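# Swing the hanging ball to topple the red pin

## Task

Get the suspended ball swinging so that it strikes the red pin and leaves it fallen over or pushed off the raised deck, while every other pin stays upright on that deck. Before a pin is down, nothing may contact it except another pin, the ball or the ball's cord. The ball and cord count as allowed only when the robot's final touch on them came while the ball was pulled well back from its rest point, on the side away from the pins. After the red pin is down, the ball or cord may brush upright pins provided the robot is touching neither of them. The robot must never contact any pin. The stand, deck and base board form a single unfixed piece: from the moment the ball is released from well back until the red pin is down, neither the robot nor any bench object may touch that piece. Until the red pin falls, no pin may lean a lot, tip or drop because that piece was bumped or tilted, or while the robot is in contact with the ball or cord. The robot must also stay off the ball and cord whenever a pin is being struck or leaning a lot, and for a short while afterwards. Violating any of these conditions means failure, and a result that holds only because the robot is propping it up at the end does not count.

## Robot and tools

Robot and frame. Two arms, left_arm and right_arm, each with a two-finger gripper. All printed poses share one scene frame: origin on the table surface midway between the arms, +z up, +x outward over the table, and left_arm sits toward +y. The names left and right do not match image sides. The state line gives each gripper's end_effector_position in metres and end_effector_quat_wxyz; this point lies between the pads when closed, with fingertips about 33 mm past it when closed and 9 mm when open. Printed positions can be off, more so at long reach. Gripper axes: fingers point along its +z, they open and close along its y.

execute_actions(actions). actions is a list of actions; each action is a list of up to 15 rows, each row applied for one 1/30 s step; if fewer than 15 rows, the last row is held for the remaining steps. Every row has 18 numbers in [-1, 1], covering both arms even if one is idle: left dx, dy, dz, rx, ry, rz, left position, force_limit, speed, then the same nine for the right. dx to rz are an offset, not a pose: a target relative to that gripper's measured pose at the action's start (for a call's first action, the last reported pose), expressed in the gripper's own axes. Each row is relative to that same start, not to the prior row. Scale: 1.0 equals 0.6 m of travel or 180 degrees; rx, ry, rz form a single rotation vector. Per control step the commanded pose is clipped to within 70 mm and 16 degrees of the measured pose, so far targets need several actions; after an action the arm stops at its last clipped pose. To hold an arm still, send zeros for its offset (or the offset back to its wanted pose in a reply's first call). An empty list just returns state and images.

Gripper numbers. position: +1 fully open (140 mm), about -0.8 where pads touch, -1 closes until blocked. force_limit: roughly 14 N at -1, 60 N at 0, 107 N at +1. speed: about 30 mm/s at -1, 140 at 0, 250 at +1. A 0 in these slots is a real command, so repeat an idle gripper's previous three values. object_status: 0 moving, 1 blocked while opening, 2 blocked while closing (a grip), 3 reached target or pads met. position_measured is in counts: 3 open, 230 pads together. Closing moves fingertips about 24 mm farther out, so leave clearance above surfaces.

move(target, speed, stop_force, blocking). target is one 18-number row as above; its offsets are measured from the pose in the latest result that shows one, in gripper axes, same scale. Both grippers travel straight lines ending together, lasting 0.5 to 10 s. speed: m/s cap per arm, 0.002 to 0.5, default 0.25 (turning capped at twice that in rad/s). stop_force: one value in N, 20 to 80, for both arms; an arm's path ends when push against its motion rises by that much for two steps, then it backs off two steps and holds. Not usable if the gripper rotates during the move, near stretched poses, before 0.2 s of scene time, or with blocking=false; leave it out when pulling away from something pressed. blocking=false returns after 0.5 s while motion continues; then use wait or stop before issuing other motion. The result adds a move: line with an ending per arm (done, off_target, moving, held, contact, fault) and limits (paced means the pose was clipped; held means some steps were blocked, after which the arm may surge), plus each gripper's distance from its target. Paths do not avoid obstacles or the other arm; faster moves hit harder.

wait(seconds): 0 to 10, lets the scene run with arms holding their last command; returns early if a running move ends. stop(): brakes a running move; needs braking room. zoom_image(camera, region): camera is one of cam_head_left, cam_head_right, cam_high, cam_low, cam_left_wrist, cam_right_wrist; region is [x0, y0, x1, y1] pixels from top-left, at most 504 by 504. Head, high and low images are 896x504, wrist images 504x504. finished_scene(scene): ends the current scene by its number; irreversible, and the result reports success.

Other result lines: Hand target shows the pose each arm is now driven toward; pose unreachable means the clearance check altered or blocked that arm's command; MOTOR HOT warns of heating, and OVER-TEMPERATURE FAULT means brakes are set until cooled.

Hazards. A joint torque at its load limit (145 N m for waist, shoulder, elbow; 36.4 N m for the three wrist joints) or any outside force of 150 N stops that arm for 10 seconds and drops the rest of the call. Arms are stiff, so aiming even slightly past a firm contact can fault. Keep the arms from striking each other, keep objects on the table, and avoid drops, slams and hard pushes. For this job: grip or nudge the ball only, draw it well back away from the pins, release cleanly, and keep the robot clear of the pins, the loose stand, deck and base, and the ball while pins are being struck. Something may occasionally shove a loose object.

Each tool is called after "Request:" as a command line: name --argument value for each argument, lists and objects as JSON in quotes; but a table of rows of numbers goes row by row, as --pt "numbers of a row", without its own name.

## Session

Request:
execute_actions --actions '[]'

Scene clock: 0.00 s.
left_arm: end_effector_position=(+0.6175, +0.1819, +0.1870) position_measured=3 object_status=3 end_effector_quat_wxyz=(+0.045, +0.866, -0.455, +0.203) | right_arm: end_effector_position=(+0.4407, -0.1378, +0.0999) position_measured=3 object_status=3 end_effector_quat_wxyz=(-0.224, +0.902, +0.356, -0.098)
Joint positions: left_arm=[-0.188  0.07  -0.216  0.325 -0.985  0.453] | right_arm=[ 0.282  0.466  0.27  -0.436 -1.612  2.045]
Joint velocities: left_arm=[ 0.     0.     0.    -0.001 -0.    -0.   ] | right_arm=[ 0.     0.     0.001  0.    -0.     0.001]
Hand target (left_arm): +0.618, +0.182, +0.187; +0.045, +0.866, -0.455, +0.203
Hand target (right_arm): +0.441, -0.138, +0.100; -0.224, +0.902, +0.356, -0.098

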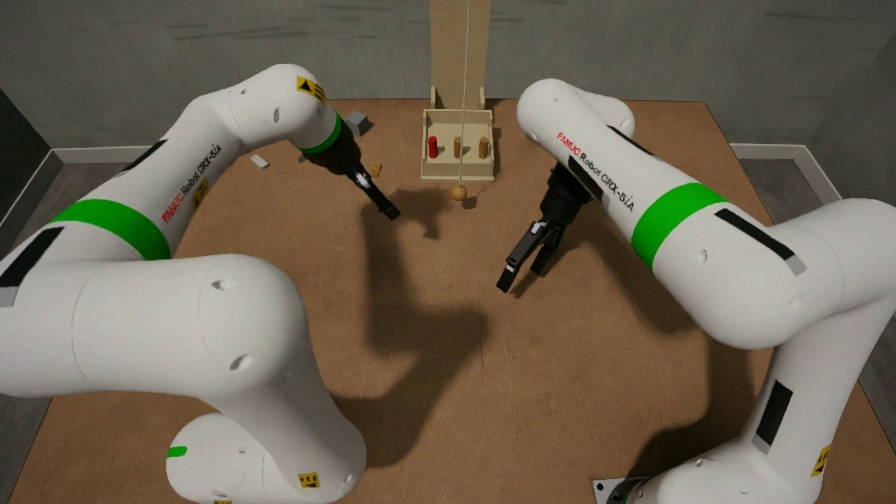

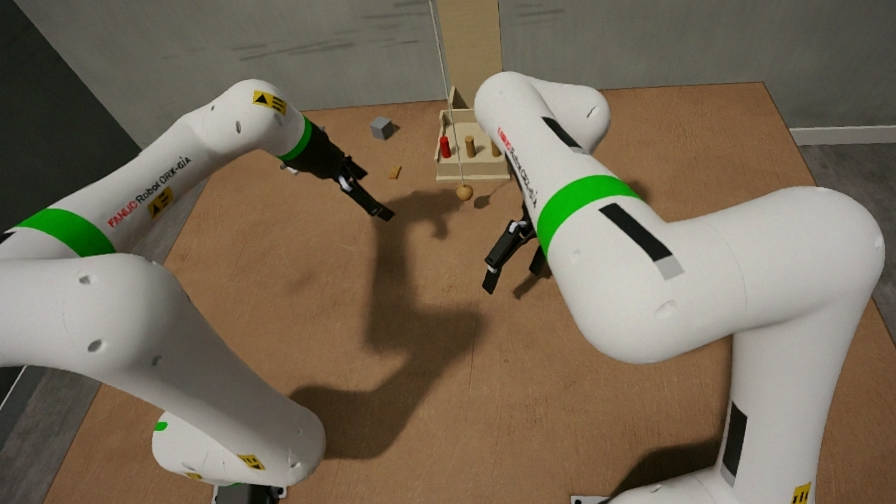

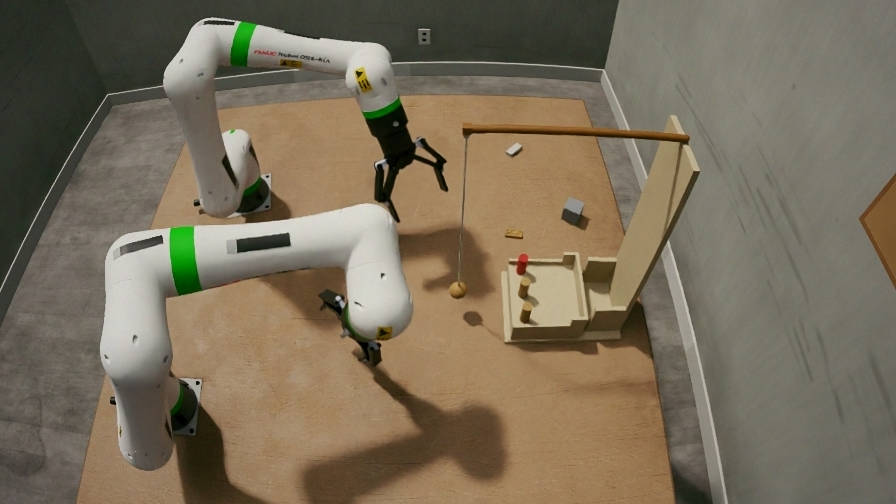

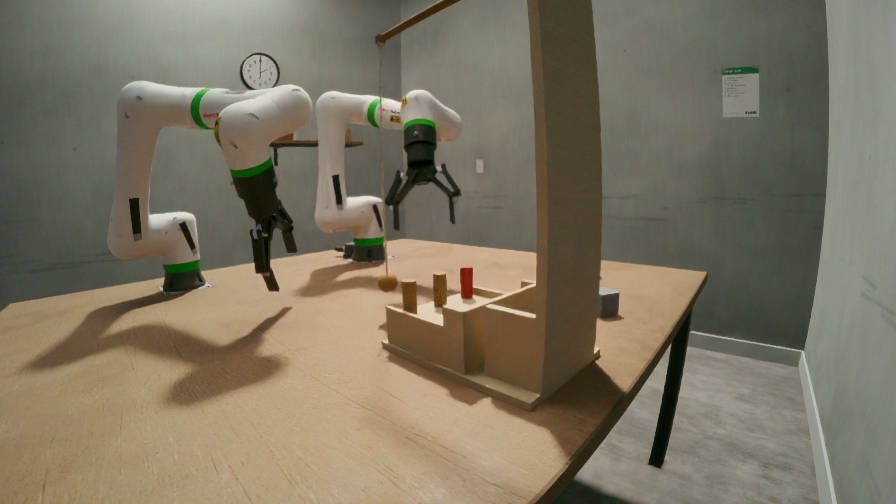

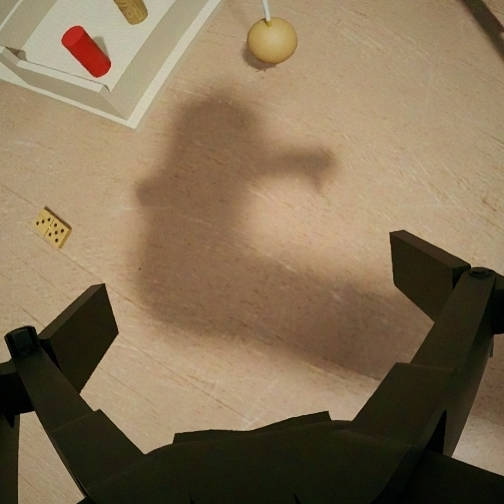

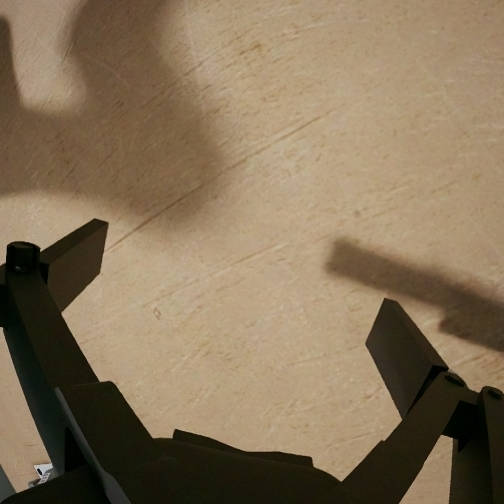

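Request:
move --target '[0,0,0,0,0,0,1,0,0,0.151,0.013,-0.048,-0.188,0.275,0.038,1,-1,1]'

Scene clock: 11.93 s.
left_arm: end_effector_position=(+0.6175, +0.1819, +0.1870) position_measured=3 object_status=3 end_effector_quat_wxyz=(+0.045, +0.866, -0.455, +0.203) | right_arm: end_effector_position=(+0.5207, -0.0894, +0.1209) position_measured=3 object_status=3 end_effector_quat_wxyz=(-0.086, +0.907, +0.196, +0.363)
Joint positions: left_arm=[-0.188  0.07  -0.216  0.325 -0.985  0.453] | right_arm=[ 0.538 -0.072 -0.827  0.988 -0.102  0.476]
Joint velocities: left_arm=[-0.     0.     0.001 -0.     0.001 -0.   ] | right_arm=[-0.129 -0.006 -0.085  0.518  0.104 -0.429]
Hand target (left_arm): +0.618, +0.182, +0.187; +0.045, +0.866, -0.455, +0.203
Hand target (right_arm): +0.521, -0.089, +0.121; -0.085, +0.907, +0.195, +0.363
Off the commanded pose (left_arm): 0.000 m, 0 deg.
Off the commanded pose (right_arm): 0.001 m, 2 deg.
move: done

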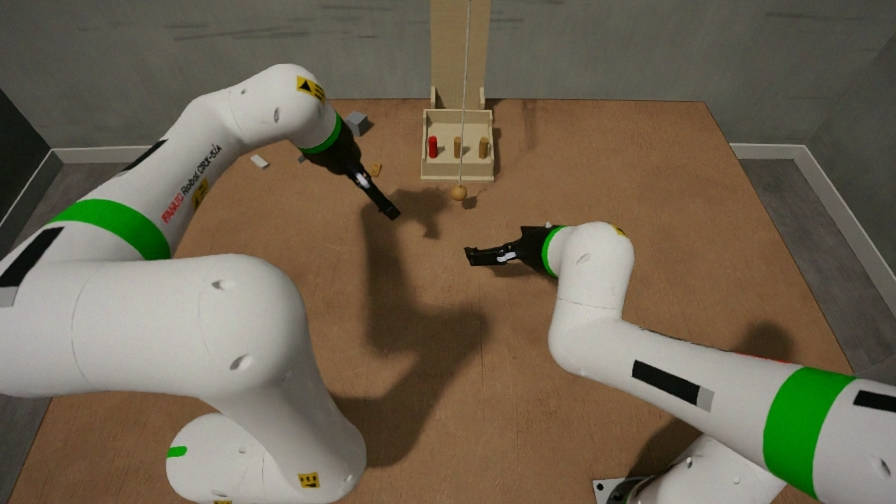

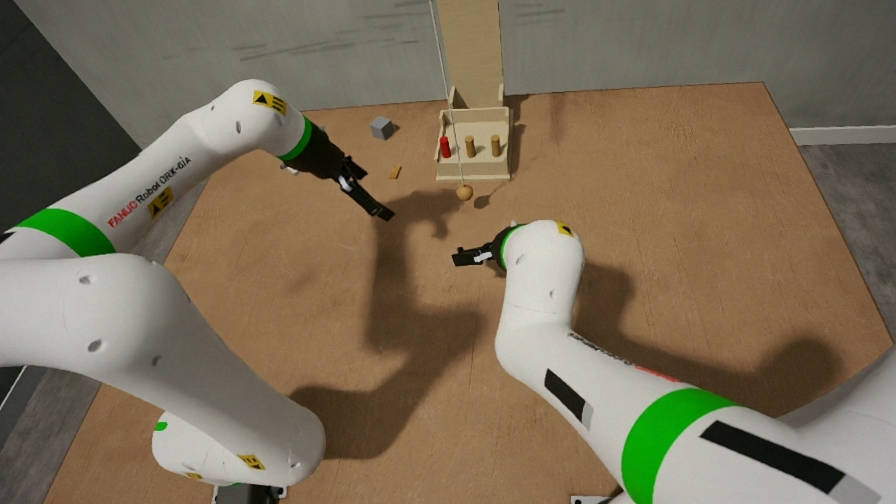

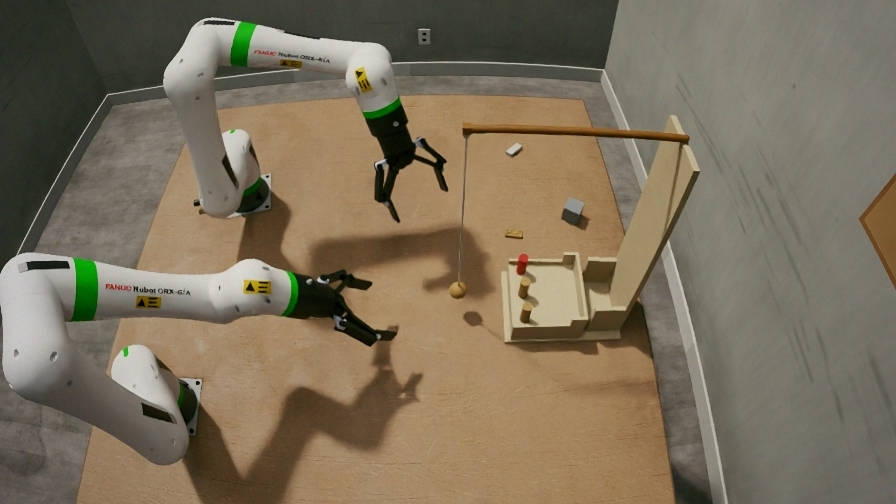

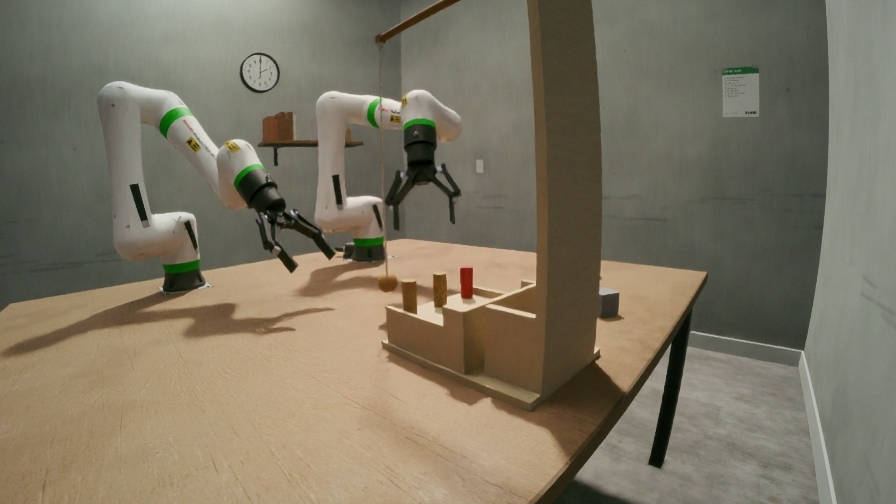

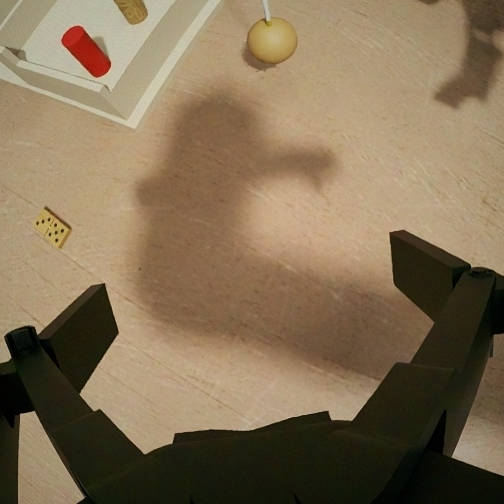

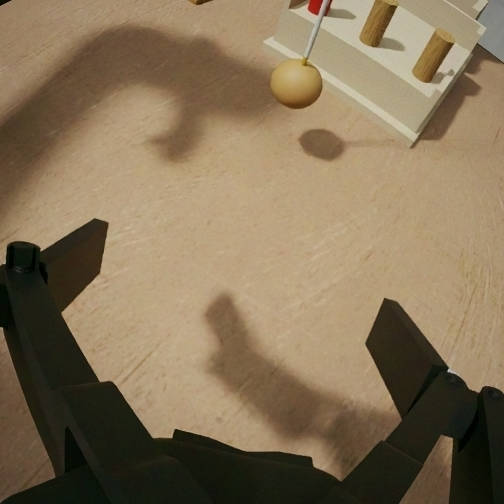

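Request:
move --target '[0,0,0,0,0,0,1,0,0,0.142,0,0.212,0,-0.08,0,1,-1,1]' --speed 0.15

Scene clock: 17.43 s.
left_arm: end_effector_position=(+0.6175, +0.1819, +0.1870) position_measured=3 object_status=3 end_effector_quat_wxyz=(+0.045, +0.866, -0.455, +0.203) | right_arm: end_effector_position=(+0.6562, -0.0267, +0.0875) position_measured=3 object_status=3 end_effector_quat_wxyz=(-0.061, +0.945, +0.205, +0.246)
Joint positions: left_arm=[-0.188  0.07  -0.216  0.325 -0.985  0.453] | right_arm=[ 0.584  0.433  0.016  0.129 -0.651  1.3  ]
Joint velocities: left_arm=[ 0. -0. -0.  0.  0.  0.] | right_arm=[-0.001 -0.     0.004 -0.001 -0.002  0.004]
Hand target (left_arm): +0.618, +0.182, +0.187; +0.045, +0.866, -0.455, +0.203
Hand target (right_arm): +0.656, -0.027, +0.088; -0.061, +0.945, +0.205, +0.246
Off the commanded pose (left_arm): 0.000 m, 0 deg.
Off the commanded pose (right_arm): 0.001 m, 0 deg.
move: done

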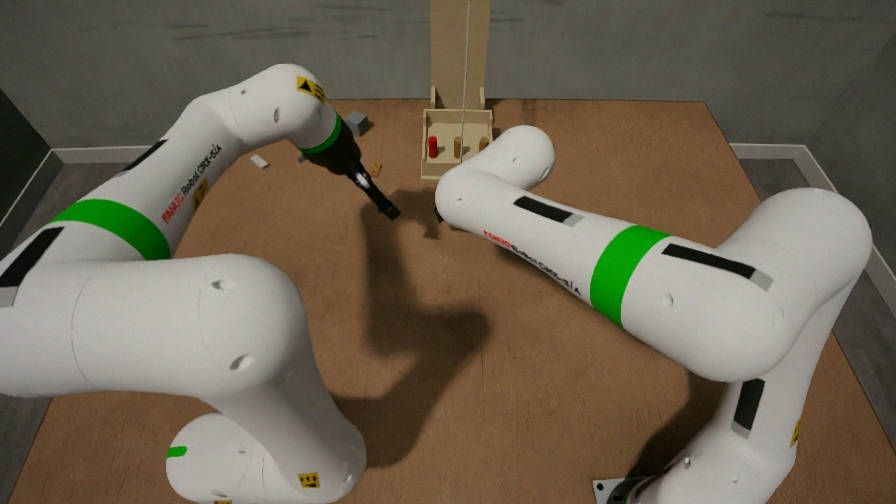

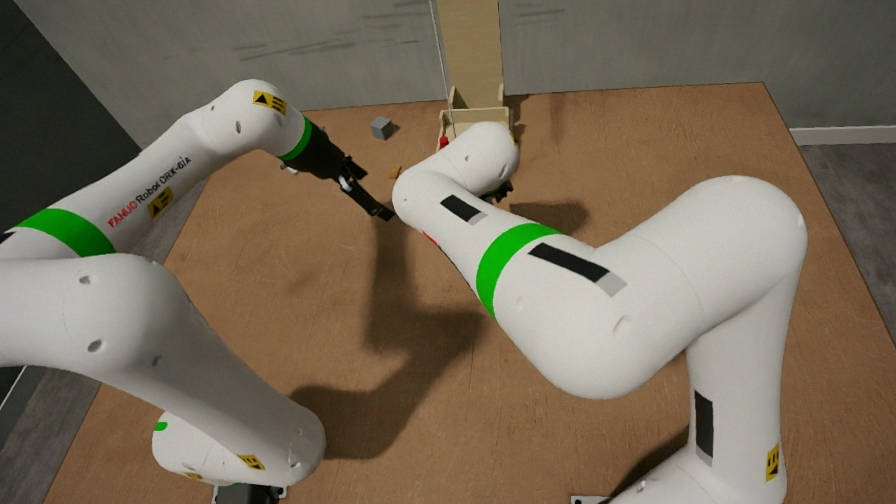

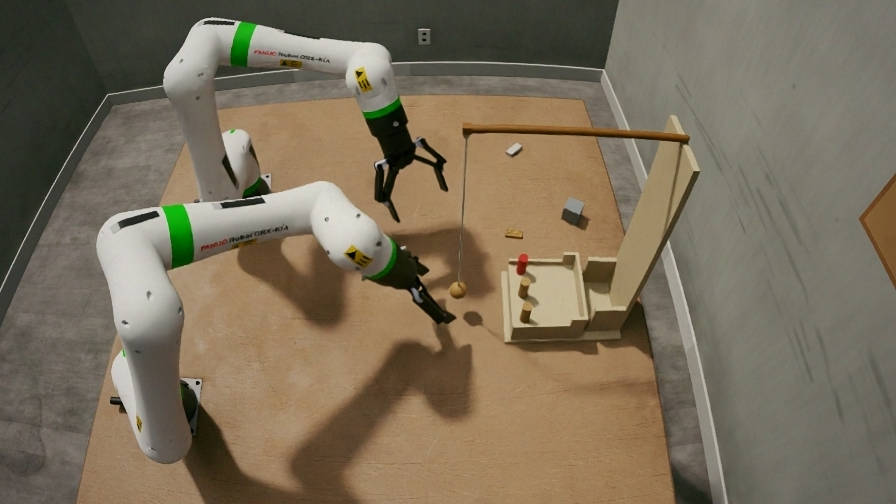

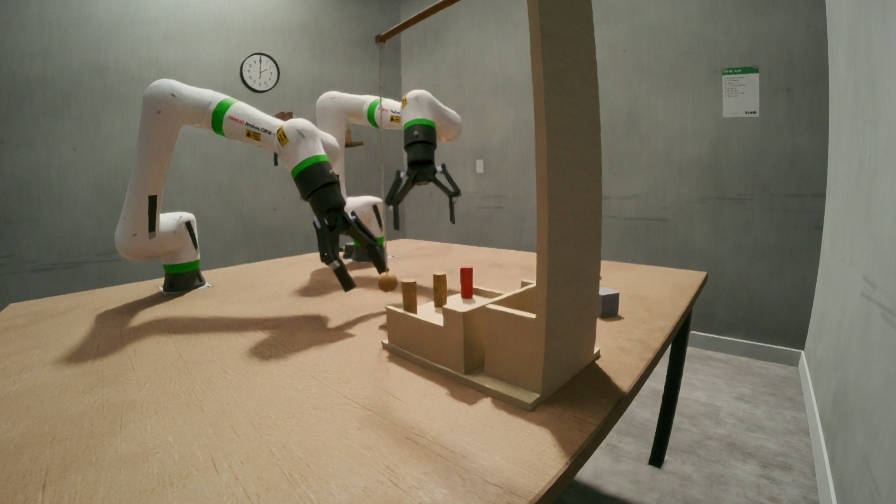

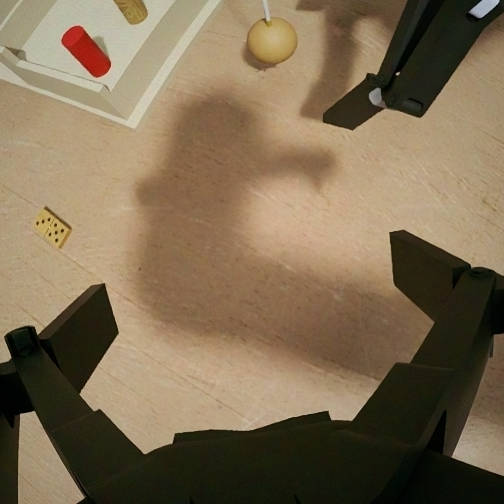

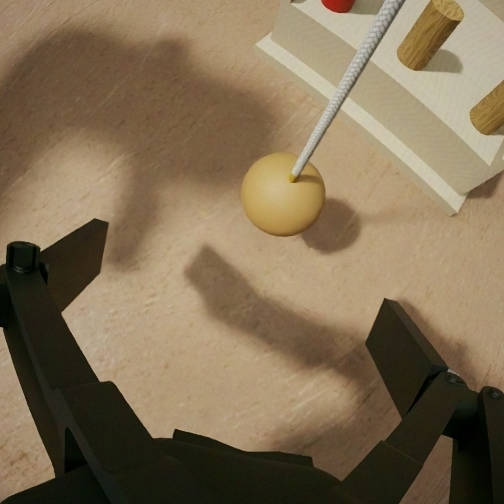

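Request:
move --target '[0,0,0,0,0,0,1,0,0,0.075,0.017,0.045,0,0,0,1,-1,1]' --speed 0.1

Request:
move --target '[0,0,0,0,0,0,1,0,0,0,0,0,0,0,0,-1,-1,0]'

Scene clock: 21.13 s.
left_arm: end_effector_position=(+0.6175, +0.1819, +0.1870) position_measured=3 object_status=3 end_effector_quat_wxyz=(+0.045, +0.866, -0.455, +0.203) | right_arm: end_effector_position=(+0.7081, -0.0141, +0.0857) position_measured=3 object_status=3 end_effector_quat_wxyz=(-0.061, +0.945, +0.205, +0.246)
Joint positions: left_arm=[-0.188  0.07  -0.216  0.325 -0.985  0.453] | right_arm=[ 0.554  0.559  0.209  0.097 -0.714  1.356]
Joint velocities: left_arm=[ 0.    -0.    -0.    -0.    -0.002  0.001] | right_arm=[ 0.     0.002 -0.    -0.002 -0.     0.001]
Hand target (left_arm): +0.618, +0.182, +0.187; +0.045, +0.866, -0.455, +0.203
Hand target (right_arm): +0.708, -0.014, +0.086; -0.061, +0.945, +0.205, +0.246
Off the commanded pose (left_arm): 0.000 m, 0 deg.
Off the commanded pose (right_arm): 0.000 m, 0 deg.
move: done

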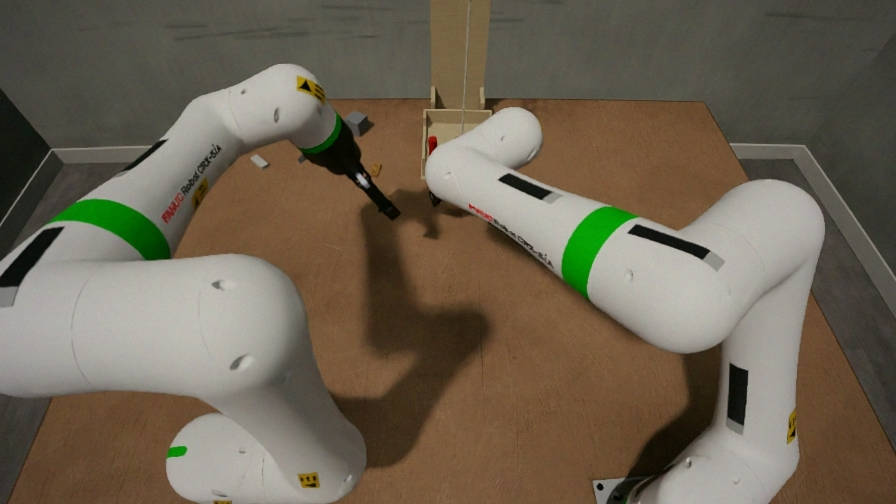

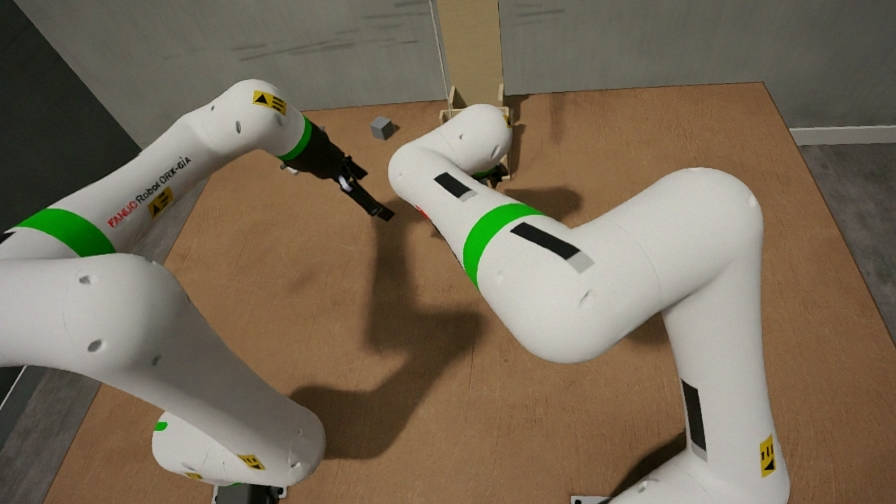

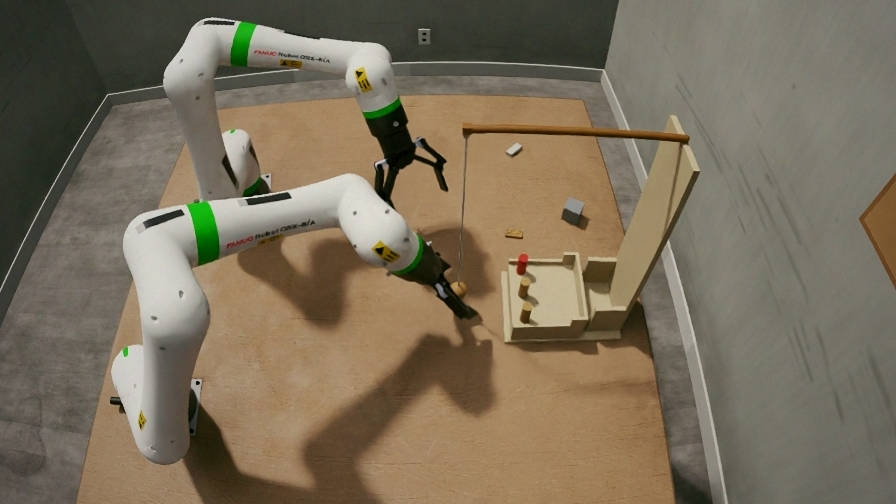

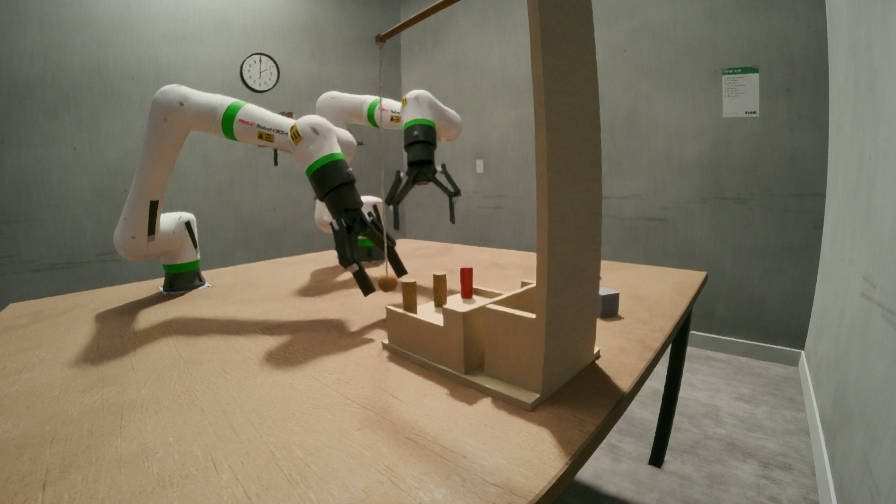

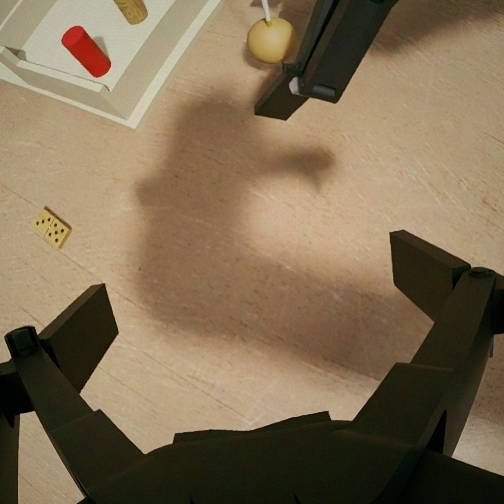

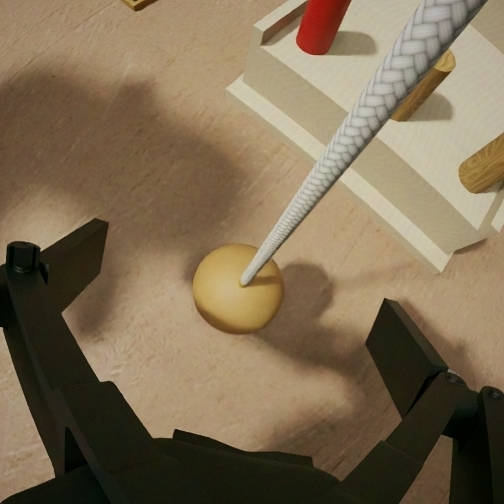

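Scene clock: 22.10 s.
left_arm: end_effector_position=(+0.6175, +0.1819, +0.1870) position_measured=3 object_status=3 end_effector_quat_wxyz=(+0.045, +0.866, -0.455, +0.203) | right_arm: end_effector_position=(+0.7081, -0.0141, +0.0857) position_measured=167 object_status=2 end_effector_quat_wxyz=(-0.061, +0.945, +0.205, +0.246)
Joint positions: left_arm=[-0.188  0.07  -0.216  0.325 -0.985  0.453] | right_arm=[ 0.554  0.559  0.209  0.097 -0.714  1.356]
Joint velocities: left_arm=[-0.     0.     0.    -0.    -0.001 -0.001] | right_arm=[ 0.     0.    -0.001  0.     0.     0.002]
Hand target (left_arm): +0.618, +0.182, +0.187; +0.045, +0.866, -0.455, +0.203
Hand target (right_arm): +0.708, -0.014, +0.086; -0.061, +0.945, +0.205, +0.246
Off the commanded pose (left_arm): 0.000 m, 0 deg.
Off the commanded pose (right_arm): 0.000 m, 0 deg.
move: done

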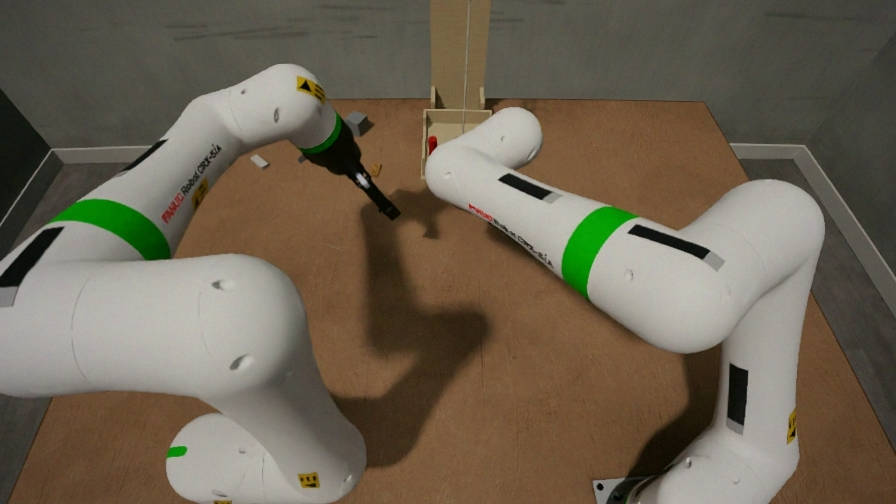

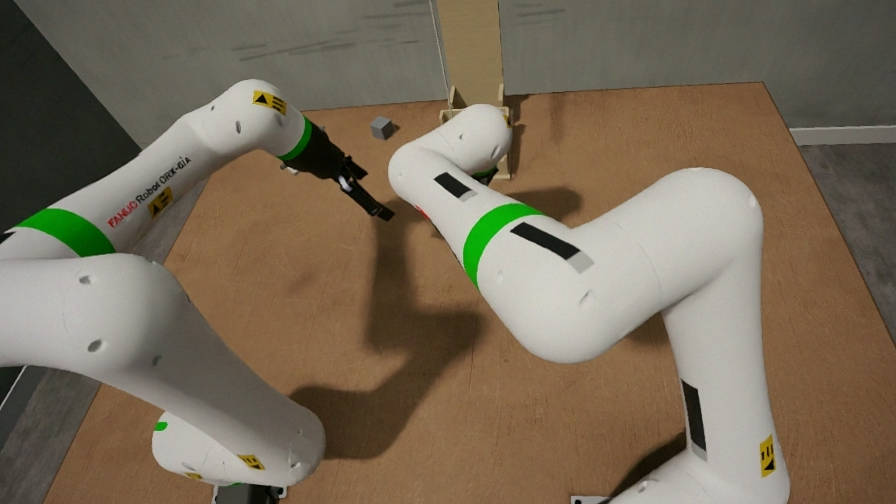

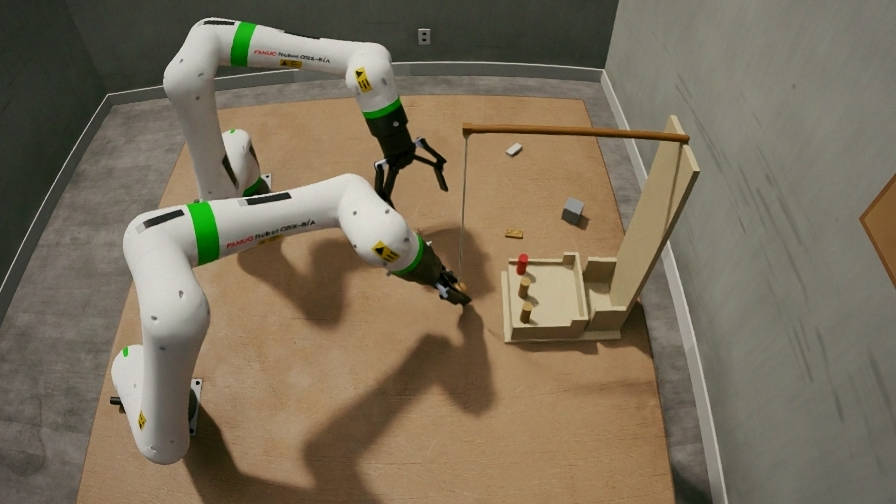

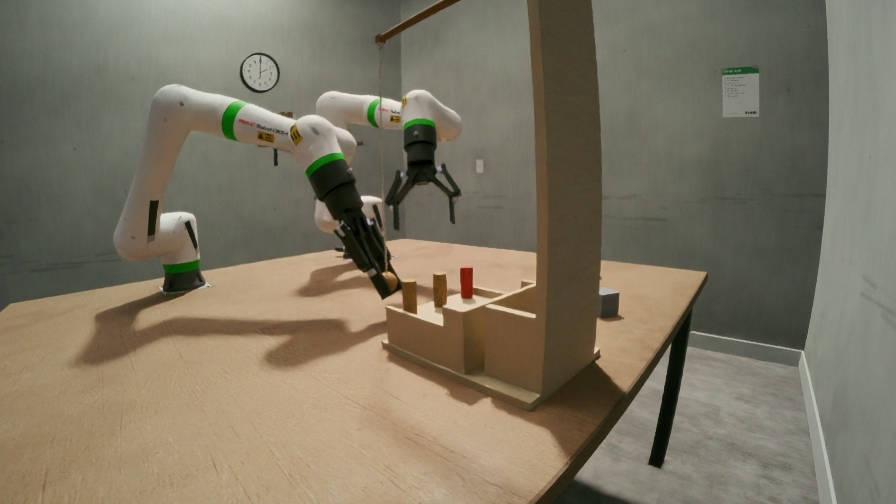

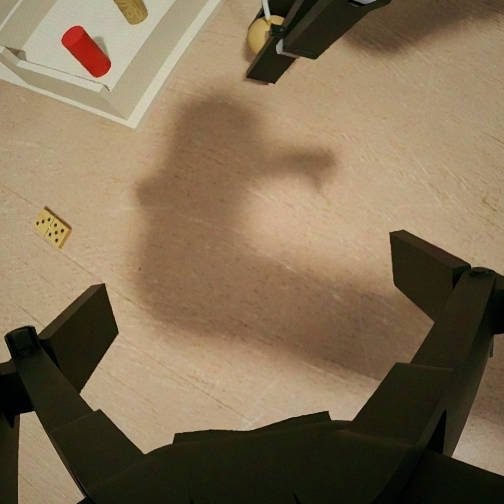

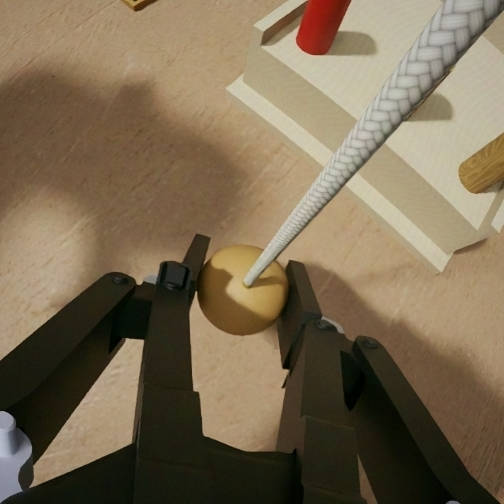

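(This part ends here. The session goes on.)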